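## Task

Following the bay numbering of the deck layout sheet, transfer plates in this order: bay 41 to bay 44, bay 13 to bay 23, bay 42 to bay 11, bay 33 to bay 43. At the finish, bays 11, 23, 43 and 44 must each contain a 96-well plate and bays 21, 22, 31 and 32 must each contain a 384-well plate (any plate of the right type counts). Every plate or block has to rest flat within the corner pieces of its bay, cut corner at the back left.

## Robot and tools

Setup. Two arms, left_arm and right_arm, each ending in a parallel gripper, work over a deck of bays. Bay names are row then column: bay 23 means row 2, column 3. Row 1 is nearest the arms, row 4 farthest; column 1 is on the left, column 4 on the right, and column 4 sits on raised floors. In scene 1 the layout sheet lists 96-well plates in 13, 33, 41, 42 and 384-well plates in 21, 22, 31, 32, all other bays empty; only the camera images reveal where ware actually is. Plates begin with the cut corner toward the back left and must finish that way, released, with both grippers moved away. Nothing may be pushed or dropped off the table.

Frames. Result poses use one world frame: origin on the table top midway between the arms, +x out over the table, +z up, left_arm toward +y. Positions are in metres, orientation as quaternion wxyz, velocities in m/s and rad/s. Reported hand positions can be off, more so at long reach. Each gripper has its own axes: fingers point along its +z, and they open and close along its y. The reported point lies between the closed pads; fingertips extend about 33 mm past it when closed, about 9 mm when fully open, and travel roughly 24 mm further out while closing, so keep that clearance above surfaces.

The row. Every motion command is a single flat list of 18 numbers, each within [-1, 1], covering both arms even if one is idle: left dx, dy, dz, rx, ry, rz, left gripper position, force_limit, speed, then the same nine for the right arm. The first six per arm are an offset, not a pose: expressed in that gripper's own axes and measured from its pose in the latest result showing it (or, before any such result in the scene and for later calls inside one reply, from where it stands when the action begins). 1.0 equals 0.6 m of translation or 180 degrees; rx, ry, rz form one rotation vector. All zeros therefore pulls an arm back to that reference pose rather than holding still. Gripper position: +1 fully open (140 mm), about -0.8 pads touching, -1 closes until blocked. force_limit: roughly 14 N at -1, 60 N at 0, 107 N at +1. speed: gap rate about 30 mm/s at -1, 140 at 0, 250 at +1. A 0 is a real command; resend the previous three gripper numbers to leave a gripper unchanged.

Tools. execute_actions takes "actions", a list holding at most one item, plus optional "pictures" (boolean). An empty list just reports state. An item with "rows" (1 to 15 rows) and "steps" (up to 15, default 15; each step 1/30 s) applies one row per step, repeating the final row; every row is an offset from the same reference, not from the previous row. An item with only "steps" (up to 300) waits, counted from the last result. move takes "target" (one 18-number row as above) and optional "speed" in m/s from 0.002 to 0.5 (default 0.25; turning capped at twice that in rad/s); each gripper follows a straight path to its target, both ending together within 0.5 to 10 s, and the finger numbers are sent at the start. Paths ignore obstacles and the other arm, and the hand may lag or overshoot, especially near full reach. wait takes "seconds" (0 to 10). zoom_image takes "camera" (cam_left_wrist or cam_right_wrist) and "region" [x0, y0, x1, y1] in pixels, top-left origin, at most 504 by 504. finished_scene takes "scene", the number of the scene being closed; it cannot be undone and reports success.

Control limits. Each step the commanded pose is clipped to within 70 mm and 16 degrees of the measured pose; position wins over orientation when both cannot be met. After an action ends, an arm only continues to its last clipped pose, so distant targets need follow-up commands. Elbows never straighten fully.

Results. Each gives both arms' poses and velocities, gripper position_measured in counts (3 open, 230 pads closed, nonlinear) and object_status: 0 moving, 1 blocked while opening, 2 blocked while closing (a grip), 3 reached target or pads met. Confirm a grip by reading 2. To tighten a grip, raise force_limit and switch position between -1 and -0.98. A "Hand target" line shows where each gripper is being driven. "pose unreachable" and HELD mean the clearance check altered or blocked commands. A move adds a "move:" line with its ending (done, off_target, moving, held, fault) and limits (paced: pose clipped; held: steps blocked, after which the arm may jump fast), plus each gripper's distance to target. Wrist camera images (616x616 fisheye) come with results unless pictures is false; calibration is supplied and may be slightly off.

Cautions. Arms are stiff: aiming even slightly into a firm surface can trigger a fault. Reaching a joint load limit (waist and shoulder 299, elbow 140, three wrist joints 39.6 N m) or 144 N external force stops that arm for 10 s. Long holding heats motors; MOTOR HOT warns before an OVER-TEMPERATURE FAULT. Approach slowly, avoid collisions between the arms, expect brief tugs on held parts, and place plates gently rather than dropping them.

Each tool is called after "Emit:" as name(argument=value, ...), one argument or row to a line, values as JSON.

## Session

I'll start by looking at the scene.

Emit:
execute_actions(
  actions=[],
)

Scene clock: 0.00 s of 15600.00 s.
left_arm: end_effector_position=(+0.6058, +0.5651, +0.3217) position_measured=3 object_status=3 end_effector_quat_wxyz=(-0.000, +0.997, +0.078, +0.000) end_effector_velocity=(+0.001, -0.000, +0.000) end_effector_angular_velocity=(-0.000, -0.002, -0.000) | right_arm: end_effector_position=(+0.6185, -0.4566, +0.3233) position_measured=3 object_status=3 end_effector_quat_wxyz=(+0.000, +1.000, -0.014, +0.000) end_effector_velocity=(-0.000, -0.000, -0.001) end_effector_angular_velocity=(-0.000, +0.003, -0.000)
Joint positions: left_arm=[-0.052  0.163  1.606  0.     1.372  1.517] | right_arm=[-0.054  0.162  1.604 -0.001  1.374  1.519]
Joint velocities: left_arm=[-0.001 -0.    -0.    -0.    -0.002 -0.001] | right_arm=[-0.     0.002  0.    -0.001  0.001  0.001]
Hand target (left_arm): +0.606, +0.565, +0.322; -0.000, +0.997, +0.078, +0.000
Hand target (right_arm): +0.619, -0.457, +0.323; +0.000, +1.000, -0.014, +0.000

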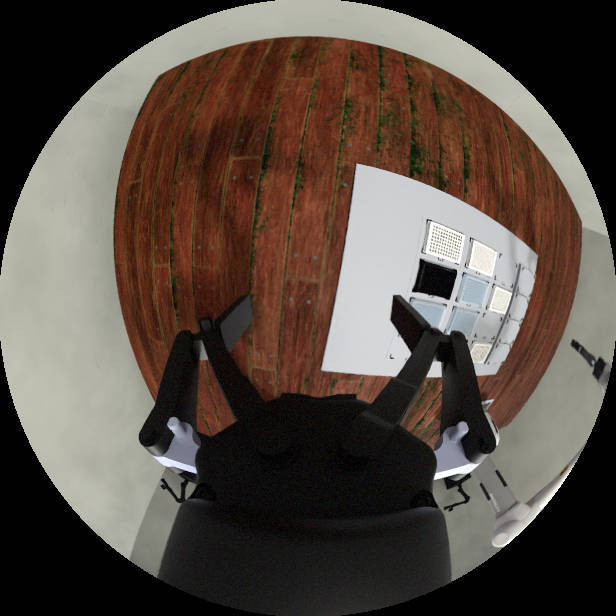

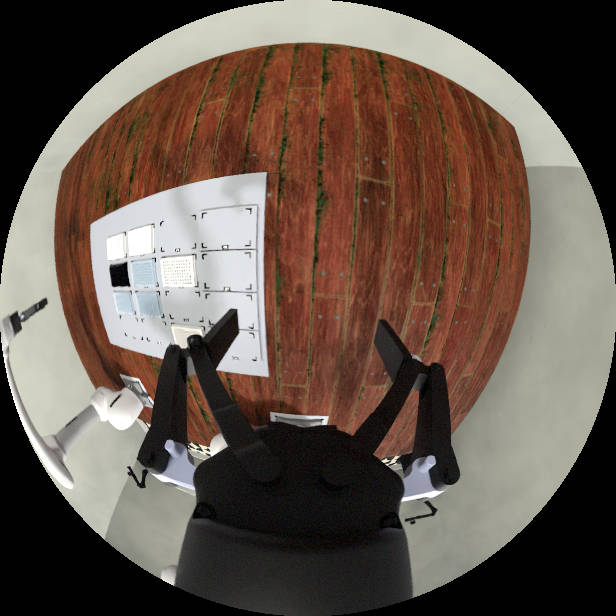

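Emit:
zoom_image(
  camera="cam_left_wrist",
  region=[380, 190, 560, 390],
)

Emit:
zoom_image(
  camera="cam_right_wrist",
  region=[80, 170, 280, 380],
)

Region (380, 190, 560, 390) of cam_left_wrist's 616x616 image, scaled by 2.520, with more detail than that image has; it fills the left 454 columns of this view, and the rest is white.

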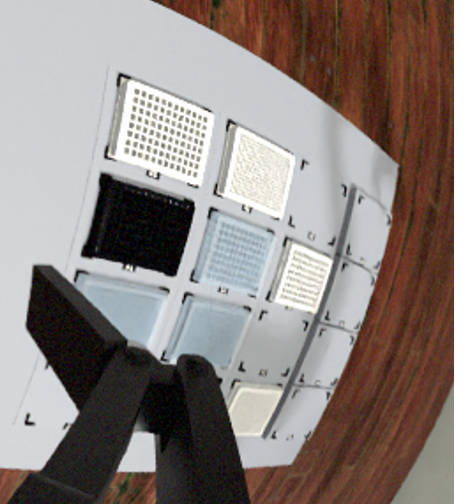

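Region (80, 170, 280, 380) of cam_right_wrist's 616x616 image, scaled by 2.400, with more detail than that image has; it fills the left 480 columns of this view, and the rest is white.

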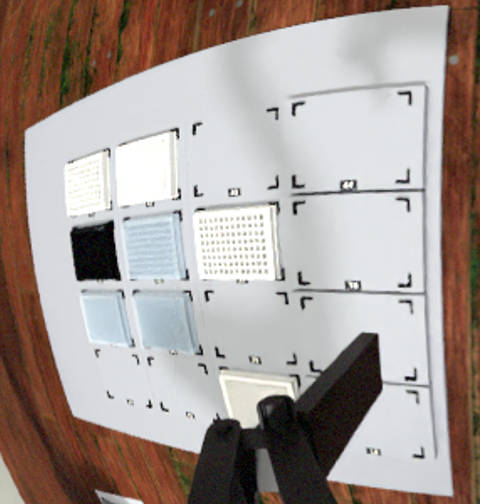

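Emit:
move(
  target=[-0.362, 0.6265, 0.1195, 0, 0, 0.0497, 1, 0, 0, -0.2917, -0.3863, 0.1222, 0, 0, -0.0089, 1, 0, 0],
  speed=0.3,
)

Scene clock: 60.90 s of 15600.00 s.
left_arm: end_effector_position=(+0.4496, +0.1604, +0.2500) position_measured=3 object_status=3 end_effector_quat_wxyz=(+0.000, +1.000, +0.000, +0.000) end_effector_velocity=(-0.000, -0.000, -0.000) end_effector_angular_velocity=(+0.000, +0.001, +0.001) | right_arm: end_effector_position=(+0.4500, -0.2204, +0.2498) position_measured=3 object_status=3 end_effector_quat_wxyz=(+0.000, +1.000, +0.000, +0.001) end_effector_velocity=(+0.000, -0.001, +0.000) end_effector_angular_velocity=(-0.002, -0.002, +0.001)
Joint positions: left_arm=[-0.774  0.073  1.841  0.     1.227  0.951] | right_arm=[ 0.388  0.002  1.916 -0.001  1.223  1.933]
Joint velocities: left_arm=[-0.001  0.001 -0.    -0.     0.    -0.002] | right_arm=[ 0.    -0.001  0.    -0.003 -0.001  0.001]
Hand target (left_arm): +0.450, +0.160, +0.250; +0.000, +1.000, +0.000, +0.000
Hand target (right_arm): +0.450, -0.220, +0.250; +0.000, +1.000, +0.000, +0.001
Off the commanded pose (left_arm): 0.001 m, 0 deg.
Off the commanded pose (right_arm): 0.000 m, 0 deg.
After step 90, 56.00 s passed at rest.
move: done
camera_calibration (this result's frames):
cam_left_wrist: T_world_to_cam=[[-0.0168813, -0.998266, -0.0563973, 0.188509], [-0.927948, -0.00536195, 0.372671, 0.328283], [-0.372327, 0.0586249, -0.926248, 0.57252], [0, 0, 0, 1]] pos_world=[0.520977, 0.156378, 0.418586]
cam_right_wrist: T_world_to_cam=[[0.0683653, -0.997578, 0.0127986, -0.257072], [-0.92684, -0.0587599, 0.370829, 0.332444], [-0.369179, -0.0372141, -0.928613, 0.576132], [0, 0, 0, 1]] pos_world=[0.538393, -0.215474, 0.415014]

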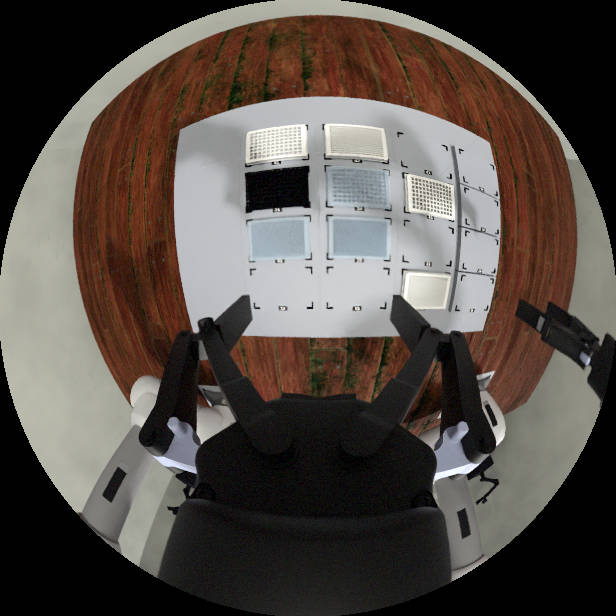

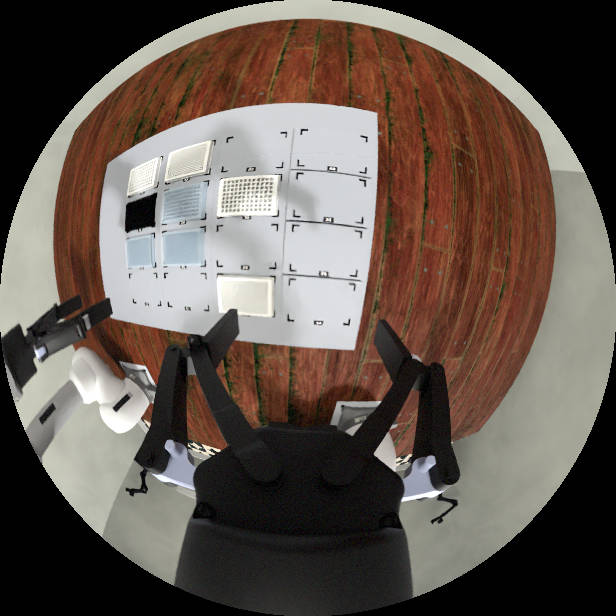

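Emit:
zoom_image(
  camera="cam_left_wrist",
  region=[235, 115, 405, 225],
)

Emit:
zoom_image(
  camera="cam_left_wrist",
  region=[235, 205, 405, 320],
)

Emit:
zoom_image(
  camera="cam_right_wrist",
  region=[205, 120, 385, 240],
)

Emit:
zoom_image(
  camera="cam_right_wrist",
  region=[205, 220, 385, 340],
)

Region (235, 115, 405, 225) of cam_left_wrist's 616x616 image, scaled by 2.965, with more detail than that image has; it fills the top 326 rows of this view, and the rest is white.

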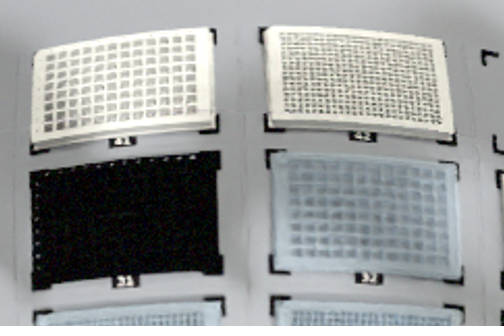

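Region (235, 205, 405, 320) of cam_left_wrist's 616x616 image, scaled by 2.965, with more detail than that image has; it fills the top 341 rows of this view, and the rest is white.

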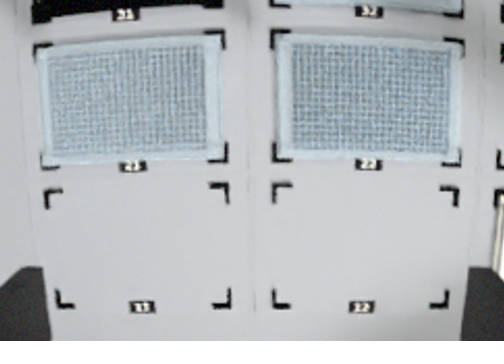

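Region (205, 120, 385, 240) of cam_right_wrist's 616x616 image, scaled by 2.800, with more detail than that image has.

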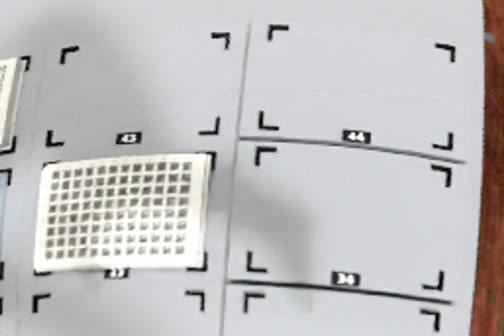

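Region (205, 220, 385, 340) of cam_right_wrist's 616x616 image, scaled by 2.800, with more detail than that image has.

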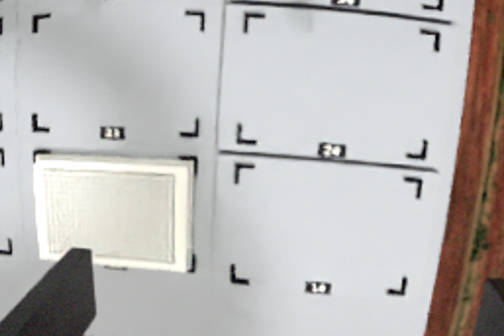

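Emit:
zoom_image(
  camera="cam_left_wrist",
  region=[240, 160, 320, 220],
)

Emit:
zoom_image(
  camera="cam_right_wrist",
  region=[210, 268, 285, 325],
)

Emit:
zoom_image(
  camera="cam_left_wrist",
  region=[390, 260, 470, 320],
)

Region (240, 160, 320, 220) of cam_left_wrist's 616x616 image, scaled by 6.300, with more detail than that image has; it fills the top 378 rows of this view, and the rest is white.

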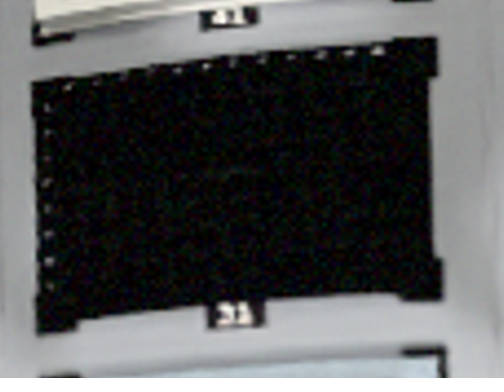

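Region (210, 268, 285, 325) of cam_right_wrist's 616x616 image, scaled by 6.720, with more detail than that image has; it fills the top 383 rows of this view, and the rest is white.

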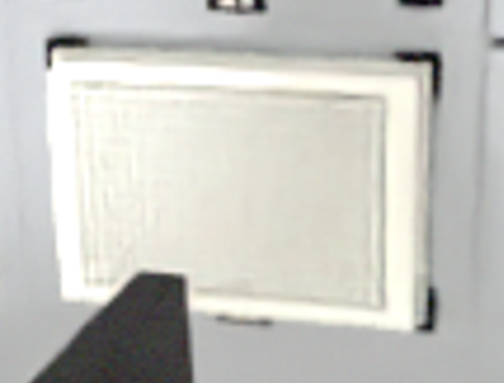

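Region (390, 260, 470, 320) of cam_left_wrist's 616x616 image, scaled by 6.300, with more detail than that image has; it fills the top 378 rows of this view, and the rest is white.

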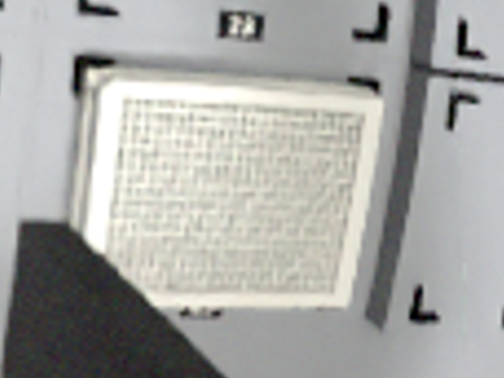

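Emit:
zoom_image(
  camera="cam_left_wrist",
  region=[240, 255, 330, 320],
)

Emit:
zoom_image(
  camera="cam_left_wrist",
  region=[315, 255, 405, 320],
)

Emit:
zoom_image(
  camera="cam_right_wrist",
  region=[210, 215, 300, 280],
)

Emit:
zoom_image(
  camera="cam_right_wrist",
  region=[210, 120, 300, 185],
)

Emit:
zoom_image(
  camera="cam_right_wrist",
  region=[285, 120, 375, 185],
)

Region (240, 255, 330, 320) of cam_left_wrist's 616x616 image, scaled by 5.600, with more detail than that image has.

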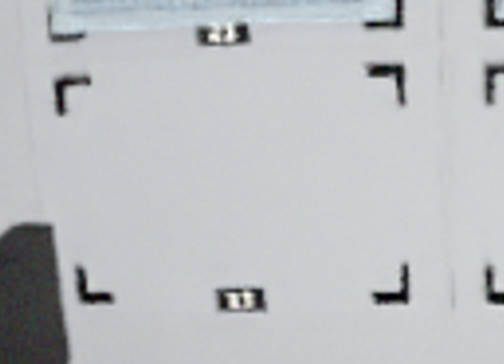

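Region (315, 255, 405, 320) of cam_left_wrist's 616x616 image, scaled by 5.600, with more detail than that image has.

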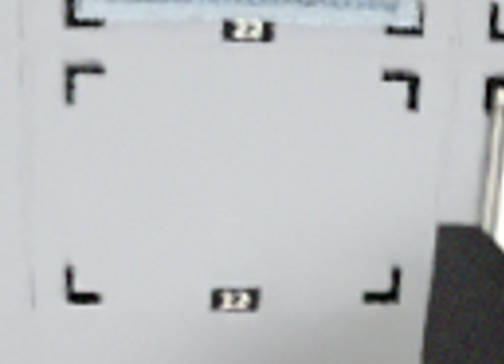

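Region (210, 215, 300, 280) of cam_right_wrist's 616x616 image, scaled by 5.600, with more detail than that image has.

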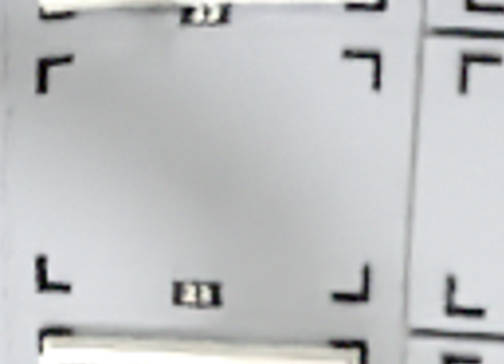

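Region (210, 120, 300, 185) of cam_right_wrist's 616x616 image, scaled by 5.600, with more detail than that image has.

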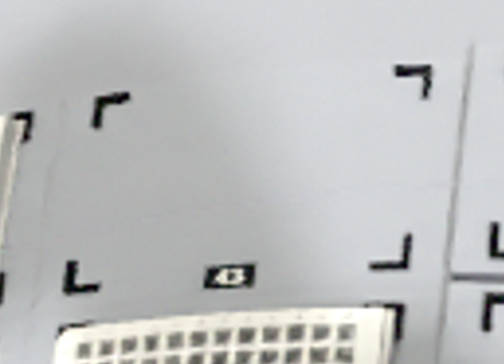

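Region (285, 120, 375, 185) of cam_right_wrist's 616x616 image, scaled by 5.600, with more detail than that image has.

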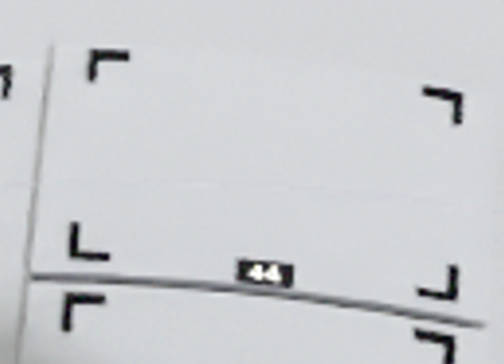

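Emit:
zoom_image(
  camera="cam_right_wrist",
  region=[0, 270, 130, 400],
)

Emit:
zoom_image(
  camera="cam_left_wrist",
  region=[440, 130, 520, 320],
)

Region (0, 270, 130, 400) of cam_right_wrist's 616x616 image, scaled by 3.877, with more detail than that image has.

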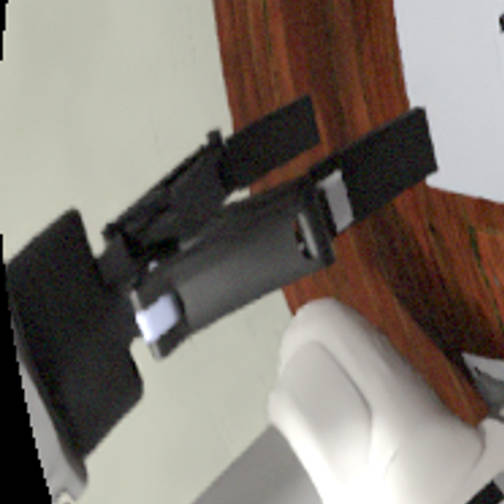

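Region (440, 130, 520, 320) of cam_left_wrist's 616x616 image, scaled by 2.653, with more detail than that image has; it fills the left 212 columns of this view, and the rest is white.

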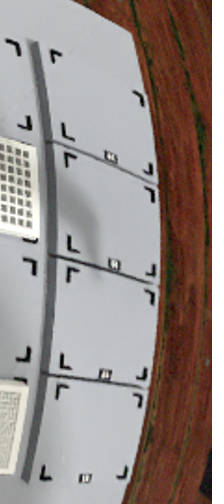

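Emit:
zoom_image(
  camera="cam_right_wrist",
  region=[350, 300, 450, 400],
)

Emit:
zoom_image(
  camera="cam_left_wrist",
  region=[190, 280, 290, 380],
)

Region (350, 300, 450, 400) of cam_right_wrist's 616x616 image, scaled by 5.040, with more detail than that image has.

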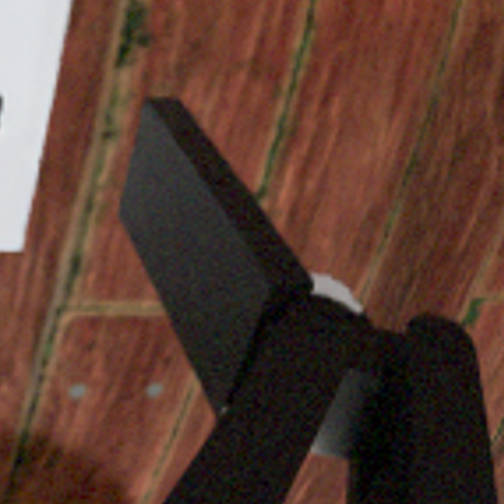

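Region (190, 280, 290, 380) of cam_left_wrist's 616x616 image, scaled by 5.040, with more detail than that image has.

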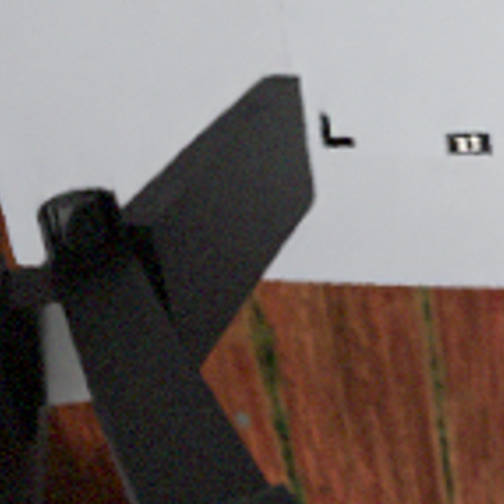

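Emit:
move(
  target=[0.2757, -0.126, 0.3167, 0, 0, 0, 1, 0, 0, 0.265, -0.2123, 0.3163, 0, 0, 0, 1, 0, 0],
  speed=0.3,
)

Scene clock: 182.27 s of 15600.00 s.
left_arm: end_effector_position=(+0.6149, +0.2358, +0.0602) position_measured=3 object_status=3 end_effector_quat_wxyz=(+0.000, +1.000, +0.000, +0.000) end_effector_velocity=(+0.000, -0.000, -0.001) end_effector_angular_velocity=(-0.000, +0.000, +0.001) | right_arm: end_effector_position=(+0.6091, -0.0926, +0.0604) position_measured=3 object_status=3 end_effector_quat_wxyz=(-0.000, +1.000, +0.000, +0.001) end_effector_velocity=(+0.000, -0.000, -0.001) end_effector_angular_velocity=(+0.000, +0.001, -0.002)
Joint positions: left_arm=[-0.542  0.396  1.811  0.     0.935  1.183] | right_arm=[ 0.475  0.446  1.732 -0.     0.963  2.02 ]
Joint velocities: left_arm=[ 0.     0.001 -0.    -0.    -0.001 -0.001] | right_arm=[-0.001  0.002 -0.     0.001 -0.     0.   ]
Hand target (left_arm): +0.615, +0.236, +0.060; +0.000, +1.000, +0.000, +0.000
Hand target (right_arm): +0.609, -0.093, +0.060; -0.000, +1.000, +0.000, +0.001
Off the commanded pose (left_arm): 0.000 m, 0 deg.
Off the commanded pose (right_arm): 0.000 m, 0 deg.
After step 90, 117.00 s passed at rest.
move: done
camera_calibration (this result's frames):
cam_left_wrist: T_world_to_cam=[[-0.0169073, -0.998261, -0.0564727, 0.255958], [-0.927985, -0.00536004, 0.372578, 0.552846], [-0.372233, 0.0587051, -0.926281, 0.453793], [0, 0, 0, 1]] pos_world=[0.686278, 0.231836, 0.228816]
cam_right_wrist: T_world_to_cam=[[0.0684543, -0.997576, 0.012487, -0.13804], [-0.926833, -0.0589582, 0.370817, 0.557663], [-0.369182, -0.0369574, -0.928622, 0.463804], [0, 0, 0, 1]] pos_world=[0.697538, -0.0876856, 0.225632]

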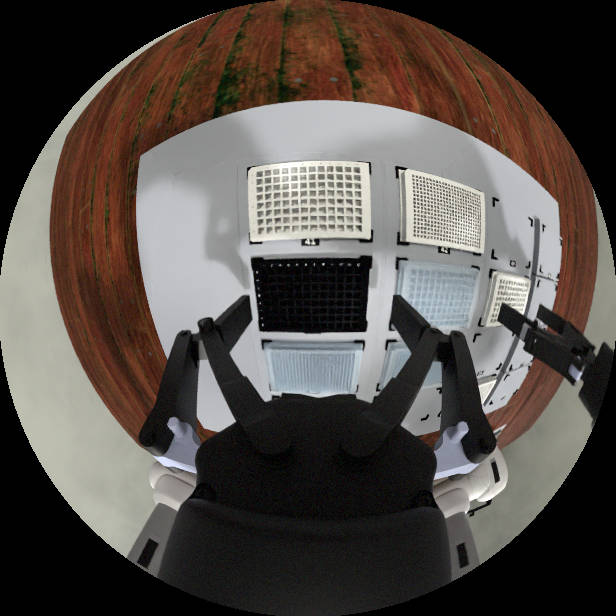

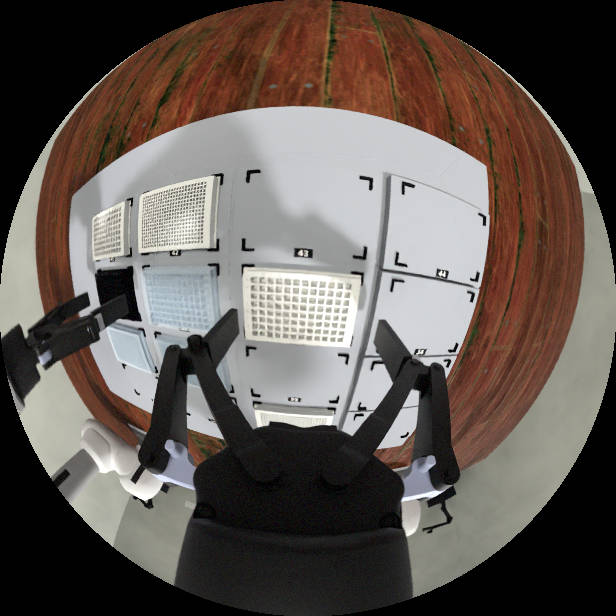

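Emit:
zoom_image(
  camera="cam_left_wrist",
  region=[230, 240, 410, 350],
)

Emit:
zoom_image(
  camera="cam_right_wrist",
  region=[220, 250, 400, 360],
)

Region (230, 240, 410, 350) of cam_left_wrist's 616x616 image, scaled by 2.800, with more detail than that image has.

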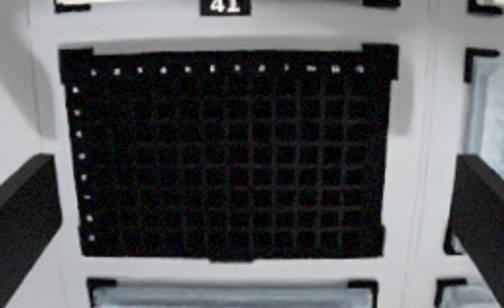

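Region (220, 250, 400, 360) of cam_right_wrist's 616x616 image, scaled by 2.800, with more detail than that image has.

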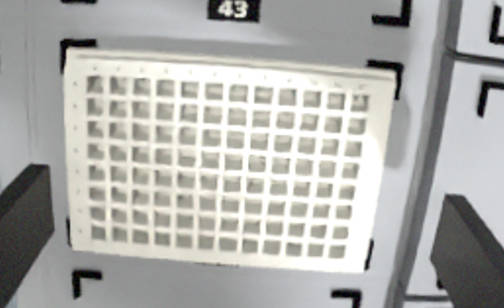

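Emit:
move(
  target=[0.0002, -0.0178, 0.0403, 0, 0, 0, 1, 0, 0, 0.0075, -0.0147, 0.0407, 0, 0, 0, 1, 0, 0],
  speed=0.08,
)

Emit:
zoom_image(
  camera="cam_left_wrist",
  region=[230, 240, 410, 360],
)

Emit:
zoom_image(
  camera="cam_right_wrist",
  region=[220, 255, 400, 375],
)

Scene clock: 246.47 s of 15600.00 s.
left_arm: end_effector_position=(+0.6150, +0.2465, +0.0361) position_measured=3 object_status=3 end_effector_quat_wxyz=(+0.000, +1.000, +0.000, +0.000) end_effector_velocity=(+0.000, +0.000, -0.001) end_effector_angular_velocity=(-0.000, -0.000, -0.000) | right_arm: end_effector_position=(+0.6137, -0.0837, +0.0361) position_measured=3 object_status=3 end_effector_quat_wxyz=(-0.000, +1.000, +0.000, +0.001) end_effector_velocity=(-0.000, -0.000, -0.001) end_effector_angular_velocity=(-0.001, +0.002, +0.000)
Joint positions: left_arm=[-0.528  0.416  1.834  0.     0.891  1.197] | right_arm=[ 0.483  0.48   1.731 -0.001  0.93   2.028]
Joint velocities: left_arm=[ 0.001  0.001  0.     0.    -0.001  0.001] | right_arm=[-0.     0.001  0.    -0.001  0.001  0.   ]
Hand target (left_arm): +0.615, +0.246, +0.036; +0.000, +1.000, +0.000, +0.000
Hand target (right_arm): +0.614, -0.084, +0.036; -0.000, +1.000, +0.000, +0.001
Off the commanded pose (left_arm): 0.000 m, 0 deg.
Off the commanded pose (right_arm): 0.000 m, 0 deg.
After step 90, 60.47 s passed at rest.
move: done
camera_calibration (this result's frames):
cam_left_wrist: T_world_to_cam=[[-0.0169084, -0.998262, -0.0564619, 0.26524], [-0.927997, -0.00535326, 0.372549, 0.562015], [-0.372204, 0.0586957, -0.926293, 0.430842], [0, 0, 0, 1]] pos_world=[0.686394, 0.242499, 0.204684]
cam_right_wrist: T_world_to_cam=[[0.0685533, -0.997568, 0.0125557, -0.129308], [-0.926854, -0.0590274, 0.370752, 0.571452], [-0.369109, -0.0370536, -0.928647, 0.443124], [0, 0, 0, 1]] pos_world=[0.702079, -0.0788429, 0.201262]

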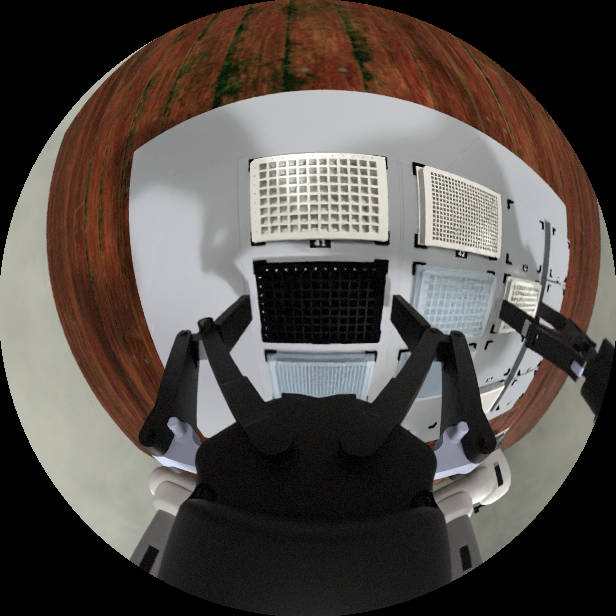

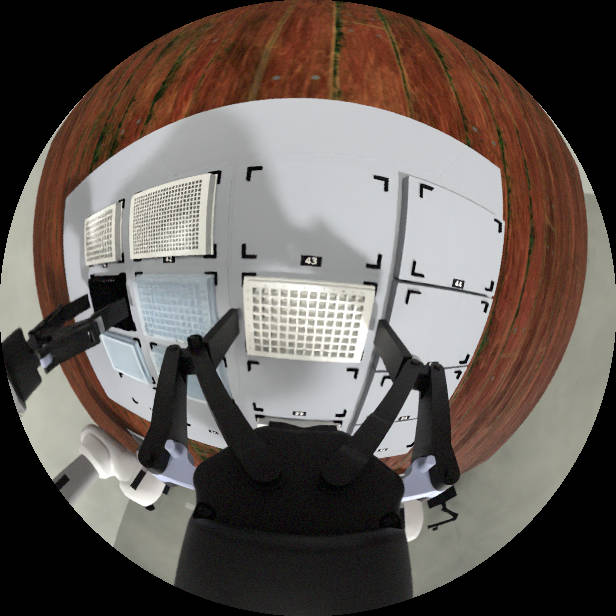

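Region (230, 240, 410, 360) of cam_left_wrist's 616x616 image, scaled by 2.800, with more detail than that image has.

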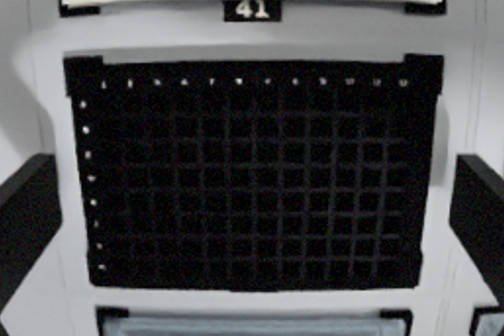

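Region (220, 255, 400, 375) of cam_right_wrist's 616x616 image, scaled by 2.800, with more detail than that image has.

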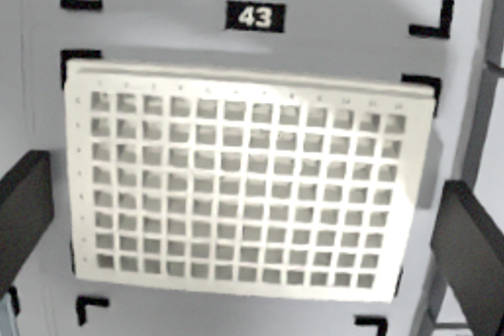

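Emit:
zoom_image(
  camera="cam_right_wrist",
  region=[225, 270, 305, 370],
)

Emit:
zoom_image(
  camera="cam_right_wrist",
  region=[315, 270, 395, 370],
)

Emit:
zoom_image(
  camera="cam_left_wrist",
  region=[480, 250, 600, 370],
)

Region (225, 270, 305, 370) of cam_right_wrist's 616x616 image, scaled by 5.040, with more detail than that image has; it fills the left 403 columns of this view, and the rest is white.

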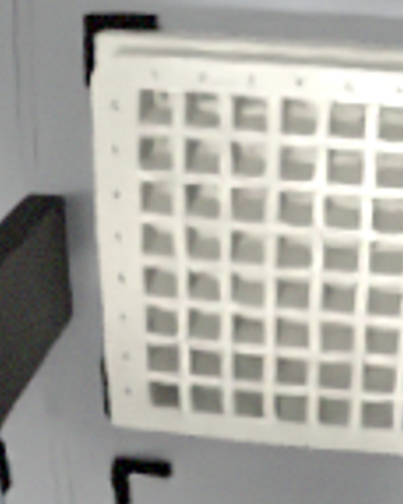

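Region (315, 270, 395, 370) of cam_right_wrist's 616x616 image, scaled by 5.040, with more detail than that image has; it fills the left 403 columns of this view, and the rest is white.

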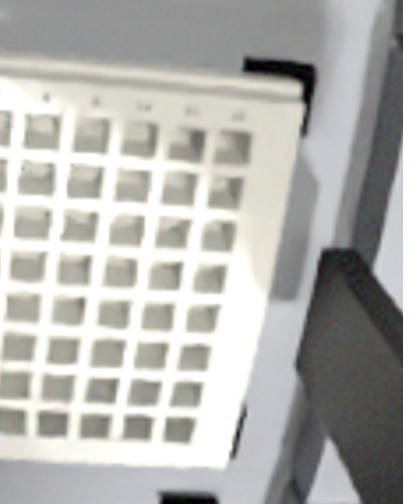

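Region (480, 250, 600, 370) of cam_left_wrist's 616x616 image, scaled by 4.200, with more detail than that image has.

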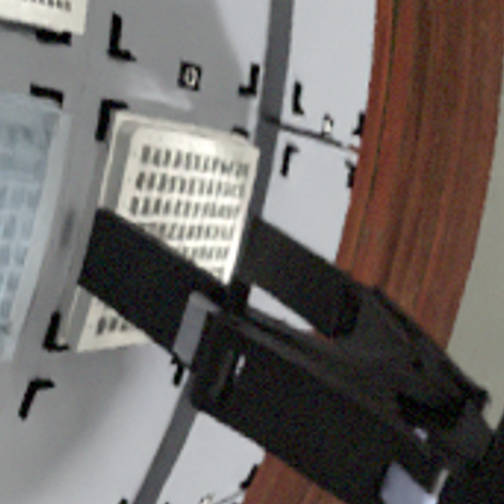

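Emit:
zoom_image(
  camera="cam_left_wrist",
  region=[240, 250, 320, 350],
)

Emit:
zoom_image(
  camera="cam_left_wrist",
  region=[325, 250, 405, 350],
)

Region (240, 250, 320, 350) of cam_left_wrist's 616x616 image, scaled by 5.040, with more detail than that image has; it fills the left 403 columns of this view, and the rest is white.

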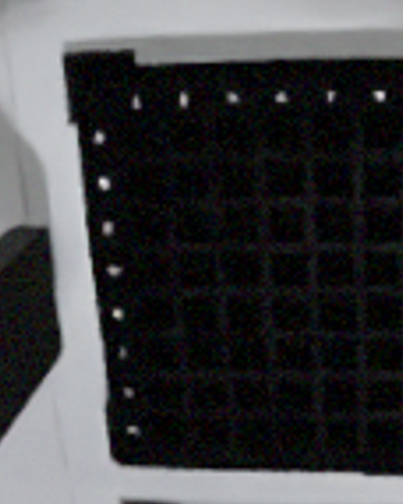

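Region (325, 250, 405, 350) of cam_left_wrist's 616x616 image, scaled by 5.040, with more detail than that image has; it fills the left 403 columns of this view, and the rest is white.

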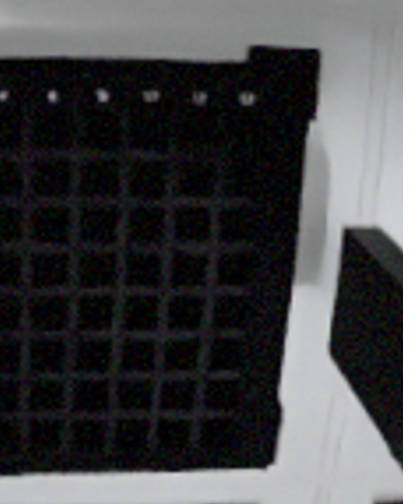

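Emit:
move(
  target=[0, -0.0008, 0.015, 0, 0, 0, 1, 0, 0, 0, -0.0017, 0.0088, 0, 0, 0, 1, 0, 0],
  speed=0.03,
)

Emit:
zoom_image(
  camera="cam_left_wrist",
  region=[230, 240, 410, 360],
)

Emit:
zoom_image(
  camera="cam_right_wrist",
  region=[220, 255, 400, 375],
)

Emit:
zoom_image(
  camera="cam_left_wrist",
  region=[480, 260, 570, 350],
)

Emit:
zoom_image(
  camera="cam_right_wrist",
  region=[70, 260, 160, 350],
)

Scene clock: 300.93 s of 15600.00 s.
left_arm: end_effector_position=(+0.6150, +0.2470, +0.0271) position_measured=3 object_status=3 end_effector_quat_wxyz=(+0.000, +1.000, +0.000, +0.000) end_effector_velocity=(-0.000, +0.000, +0.000) end_effector_angular_velocity=(-0.000, -0.000, -0.000) | right_arm: end_effector_position=(+0.6137, -0.0827, +0.0308) position_measured=3 object_status=3 end_effector_quat_wxyz=(-0.000, +1.000, +0.000, +0.001) end_effector_velocity=(+0.001, -0.000, +0.001) end_effector_angular_velocity=(+0.001, -0.002, -0.000)
Joint positions: left_arm=[-0.527  0.425  1.84   0.     0.876  1.198] | right_arm=[ 0.484  0.486  1.733 -0.     0.922  2.029]
Joint velocities: left_arm=[ 0. -0.  0. -0.  0.  0.] | right_arm=[-0.    -0.001 -0.    -0.    -0.001  0.   ]
Hand target (left_arm): +0.615, +0.247, +0.027; +0.000, +1.000, +0.000, +0.000
Hand target (right_arm): +0.614, -0.083, +0.031; -0.000, +1.000, +0.000, +0.001
Off the commanded pose (left_arm): 0.000 m, 0 deg.
Off the commanded pose (right_arm): 0.000 m, 0 deg.
After step 90, 50.77 s passed at rest.
move: done
camera_calibration (this result's frames):
cam_left_wrist: T_world_to_cam=[[-0.0169074, -0.998262, -0.0564565, 0.26521], [-0.928003, -0.00535122, 0.372536, 0.565368], [-0.37219, 0.0586904, -0.926299, 0.422494], [0, 0, 0, 1]] pos_world=[0.686396, 0.242978, 0.195709]
cam_right_wrist: T_world_to_cam=[[0.0684746, -0.997575, 0.012445, -0.128133], [-0.926843, -0.0589938, 0.370786, 0.573458], [-0.369153, -0.036924, -0.928635, 0.438304], [0, 0, 0, 1]] pos_world=[0.702081, -0.0778081, 0.195989]

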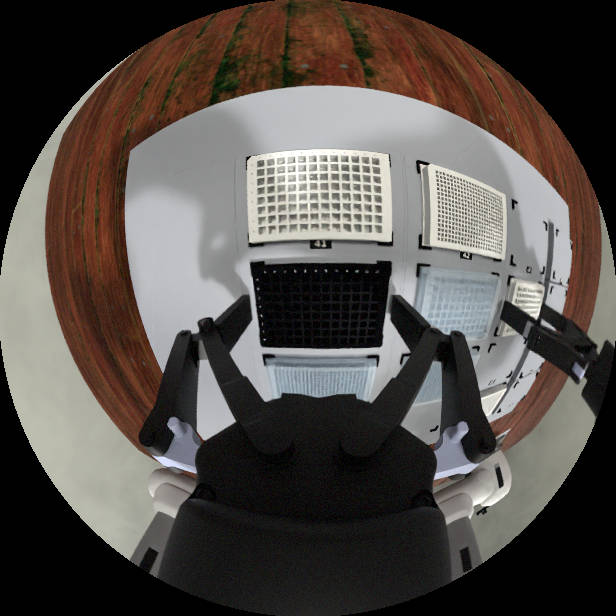

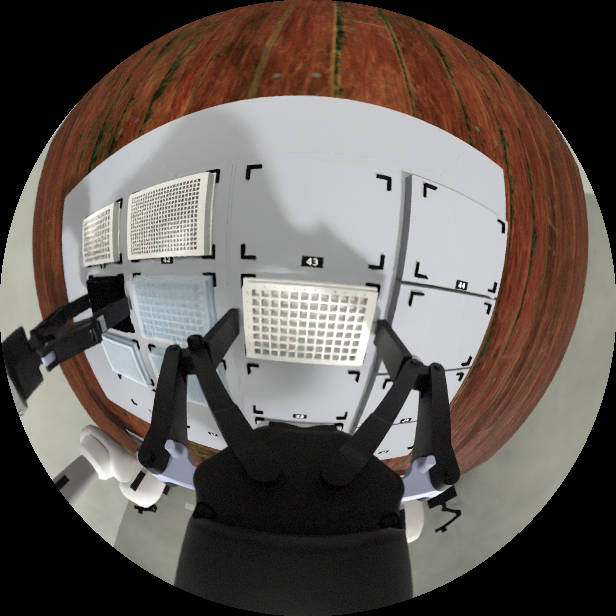

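Region (230, 240, 410, 360) of cam_left_wrist's 616x616 image, scaled by 2.800, with more detail than that image has.

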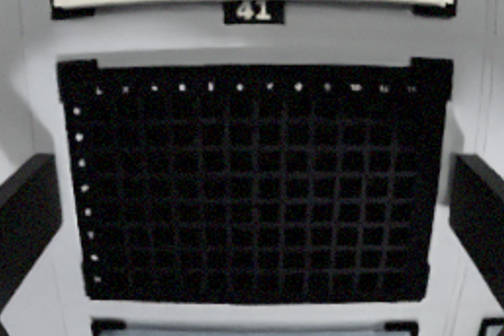

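Region (220, 255, 400, 375) of cam_right_wrist's 616x616 image, scaled by 2.800, with more detail than that image has.

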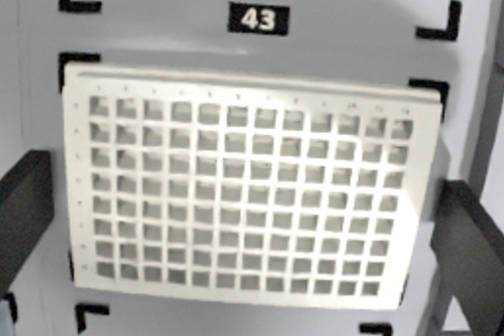

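Region (480, 260, 570, 350) of cam_left_wrist's 616x616 image, scaled by 5.600, with more detail than that image has.

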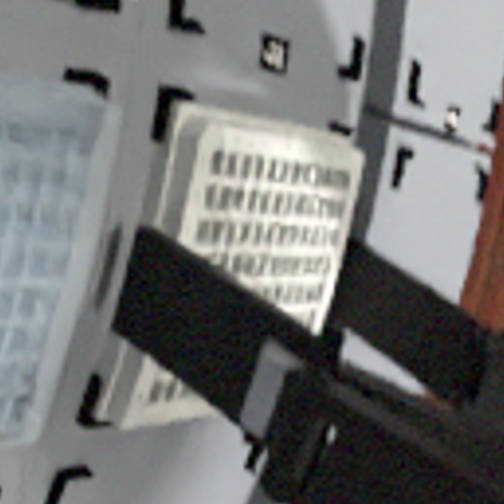

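Region (70, 260, 160, 350) of cam_right_wrist's 616x616 image, scaled by 5.600, with more detail than that image has.

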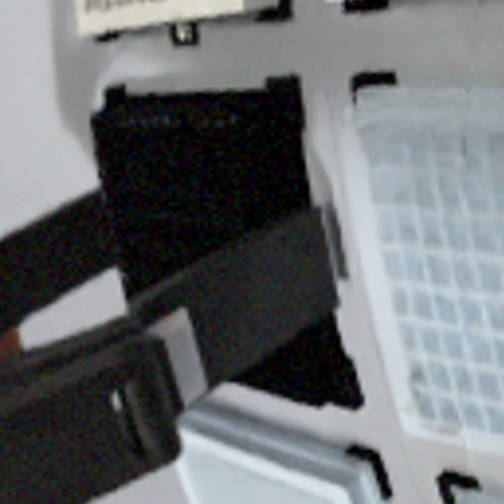

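Emit:
execute_actions(
  actions=[
    {"rows": [[0,0,0,0,0,0,-1,0,-0.6,0,0,0,0,0,0,-1,0,-0.6]], "steps": 15},
  ],
)

Emit:
zoom_image(
  camera="cam_left_wrist",
  region=[230, 240, 410, 360],
)

Emit:
zoom_image(
  camera="cam_right_wrist",
  region=[220, 255, 400, 375],
)

Scene clock: 314.70 s of 15600.00 s.
left_arm: end_effector_position=(+0.6150, +0.2470, +0.0271) position_measured=33 object_status=2 end_effector_quat_wxyz=(+0.000, +1.000, +0.000, +0.000) end_effector_velocity=(-0.001, +0.000, +0.000) end_effector_angular_velocity=(+0.001, +0.002, +0.001) | right_arm: end_effector_position=(+0.6137, -0.0827, +0.0309) position_measured=35 object_status=2 end_effector_quat_wxyz=(-0.000, +1.000, +0.000, +0.001) end_effector_velocity=(-0.000, +0.000, +0.001) end_effector_angular_velocity=(+0.001, -0.001, -0.001)
Joint positions: left_arm=[-0.527  0.425  1.84   0.     0.876  1.198] | right_arm=[ 0.484  0.486  1.733 -0.001  0.922  2.029]
Joint velocities: left_arm=[ 0.    -0.     0.    -0.     0.003 -0.001] | right_arm=[ 0.001 -0.002  0.    -0.     0.     0.002]
Hand target (left_arm): +0.615, +0.247, +0.027; +0.000, +1.000, +0.000, +0.000
Hand target (right_arm): +0.614, -0.083, +0.031; -0.000, +1.000, +0.000, +0.001
Off the commanded pose (left_arm): 0.000 m, 0 deg.
Off the commanded pose (right_arm): 0.000 m, 0 deg.
Steps of this call (steps 1 to 90: nothing new was sent; then 10.27 s passed at rest; steps 91 to 105: all 15 steps of this action). Readings (end_effector_position | what the end effector reports):
91: left_arm (+0.6150, +0.2470, +0.0271) | right_arm (+0.6137, -0.0827, +0.0308) | left_arm position_measured=3 object_status=0 | right_arm position_measured=3 object_status=0
92: left_arm (+0.6150, +0.2470, +0.0271) | right_arm (+0.6137, -0.0827, +0.0308) | left_arm position_measured=4 object_status=0 | right_arm position_measured=4 object_status=0
94: left_arm (+0.6150, +0.2470, +0.0271) | right_arm (+0.6137, -0.0827, +0.0308) | left_arm position_measured=12 object_status=0 | right_arm position_measured=12 object_status=0
98: left_arm (+0.6150, +0.2470, +0.0271) | right_arm (+0.6137, -0.0827, +0.0308) | left_arm position_measured=28 object_status=0 | right_arm position_measured=28 object_status=0
105: the state above
camera_calibration (this result's frames):
cam_left_wrist: T_world_to_cam=[[-0.0168983, -0.998263, -0.0564449, 0.265211], [-0.928014, -0.00535354, 0.372506, 0.565372], [-0.372161, 0.0586763, -0.926312, 0.422497], [0, 0, 0, 1]] pos_world=[0.686392, 0.242986, 0.195729]
cam_right_wrist: T_world_to_cam=[[0.0685637, -0.997569, 0.0124908, -0.128187], [-0.926906, -0.0590664, 0.370617, 0.573548], [-0.368978, -0.0369887, -0.928702, 0.438293], [0, 0, 0, 1]] pos_world=[0.702135, -0.0777859, 0.196078]

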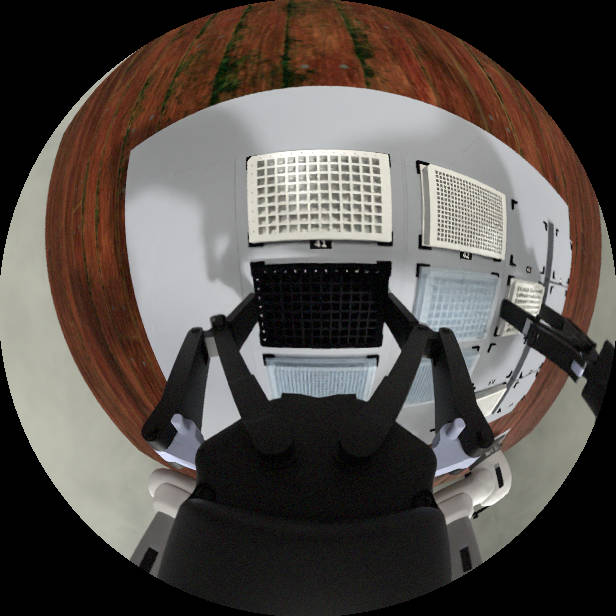

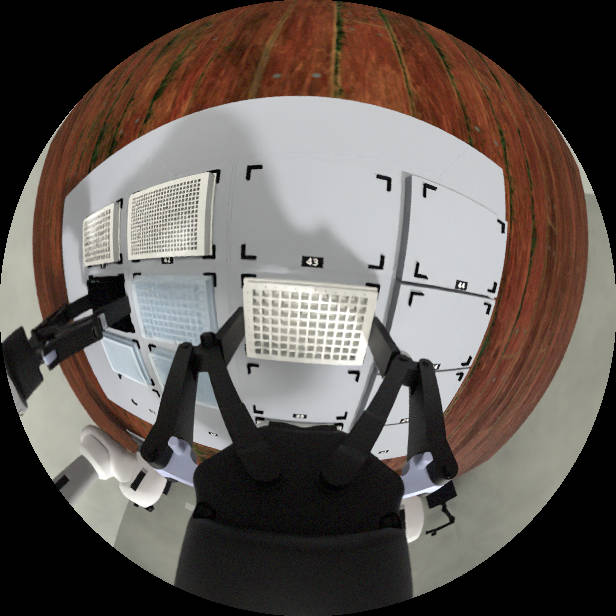

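Region (230, 240, 410, 360) of cam_left_wrist's 616x616 image, scaled by 2.800, with more detail than that image has.

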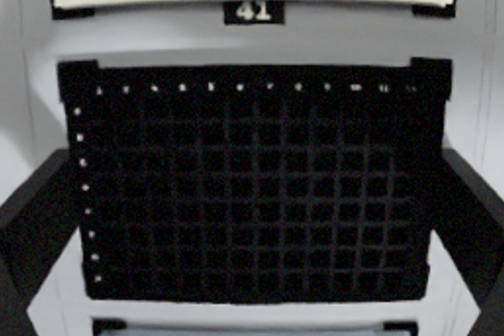

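Region (220, 255, 400, 375) of cam_right_wrist's 616x616 image, scaled by 2.800, with more detail than that image has.

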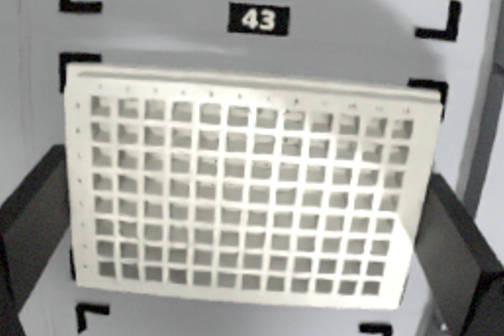

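Emit:
move(
  target=[0, 0, -0.06, 0, 0, 0, -1, 0, -0.6, 0, 0, -0.075, 0, 0, 0, -1, 0, -0.6],
  speed=0.1,
)

Scene clock: 326.53 s of 15600.00 s.
left_arm: end_effector_position=(+0.6150, +0.2470, +0.0630) position_measured=35 object_status=2 end_effector_quat_wxyz=(+0.000, +1.000, +0.000, +0.000) end_effector_velocity=(-0.000, +0.000, +0.001) end_effector_angular_velocity=(+0.000, -0.000, -0.002) | right_arm: end_effector_position=(+0.6136, -0.0827, +0.0758) position_measured=38 object_status=2 end_effector_quat_wxyz=(-0.000, +1.000, +0.000, +0.001) end_effector_velocity=(+0.001, +0.000, -0.001) end_effector_angular_velocity=(-0.000, +0.001, -0.001)
Joint positions: left_arm=[-0.527  0.388  1.816  0.     0.937  1.198] | right_arm=[ 0.484  0.444  1.702 -0.     0.994  2.029]
Joint velocities: left_arm=[-0.    -0.001 -0.     0.     0.001  0.001] | right_arm=[-0.     0.002 -0.001  0.    -0.     0.   ]
Hand target (left_arm): +0.615, +0.247, +0.063; +0.000, +1.000, +0.000, +0.000
Hand target (right_arm): +0.614, -0.083, +0.076; -0.000, +1.000, +0.000, +0.001
Off the commanded pose (left_arm): 0.000 m, 0 deg.
Off the commanded pose (right_arm): 0.000 m, 0 deg.
After step 90, 8.07 s passed at rest.
move: done
camera_calibration (this result's frames):
cam_left_wrist: T_world_to_cam=[[-0.0169216, -0.998262, -0.0564581, 0.267242], [-0.928001, -0.00533888, 0.372539, 0.551962], [-0.372193, 0.0586972, -0.926298, 0.4558], [0, 0, 0, 1]] pos_world=[0.686389, 0.24297, 0.231667]
cam_right_wrist: T_world_to_cam=[[0.0684231, -0.997579, 0.0124048, -0.128678], [-0.926884, -0.0589647, 0.370688, 0.556765], [-0.369059, -0.0368614, -0.928675, 0.480077], [0, 0, 0, 1]] pos_world=[0.702038, -0.0778411, 0.241046]

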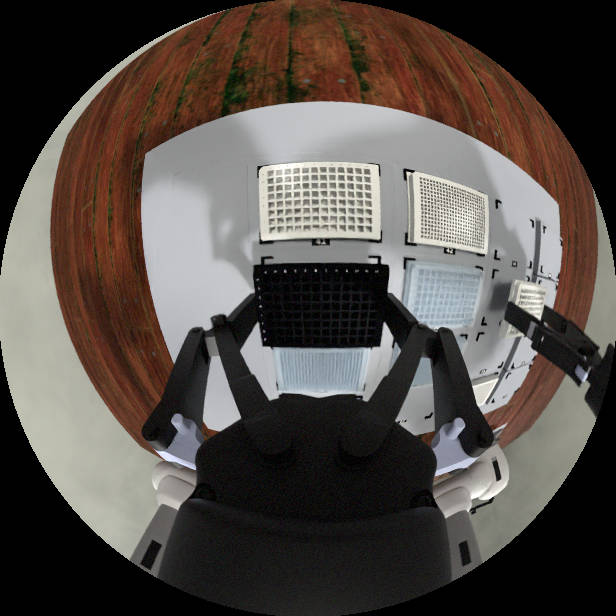

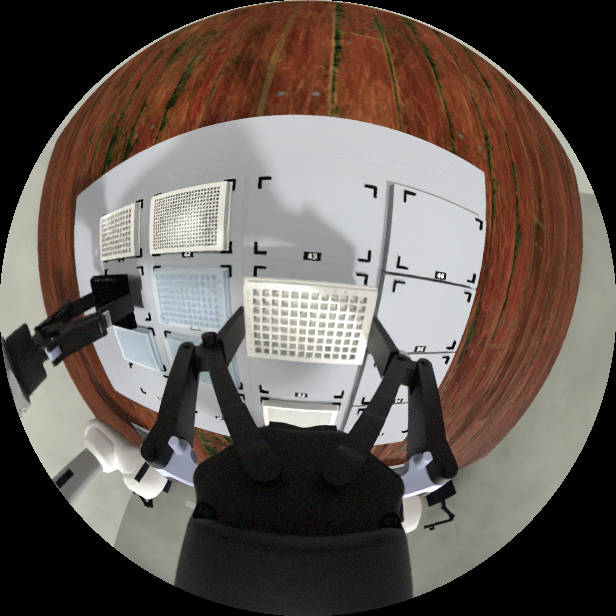

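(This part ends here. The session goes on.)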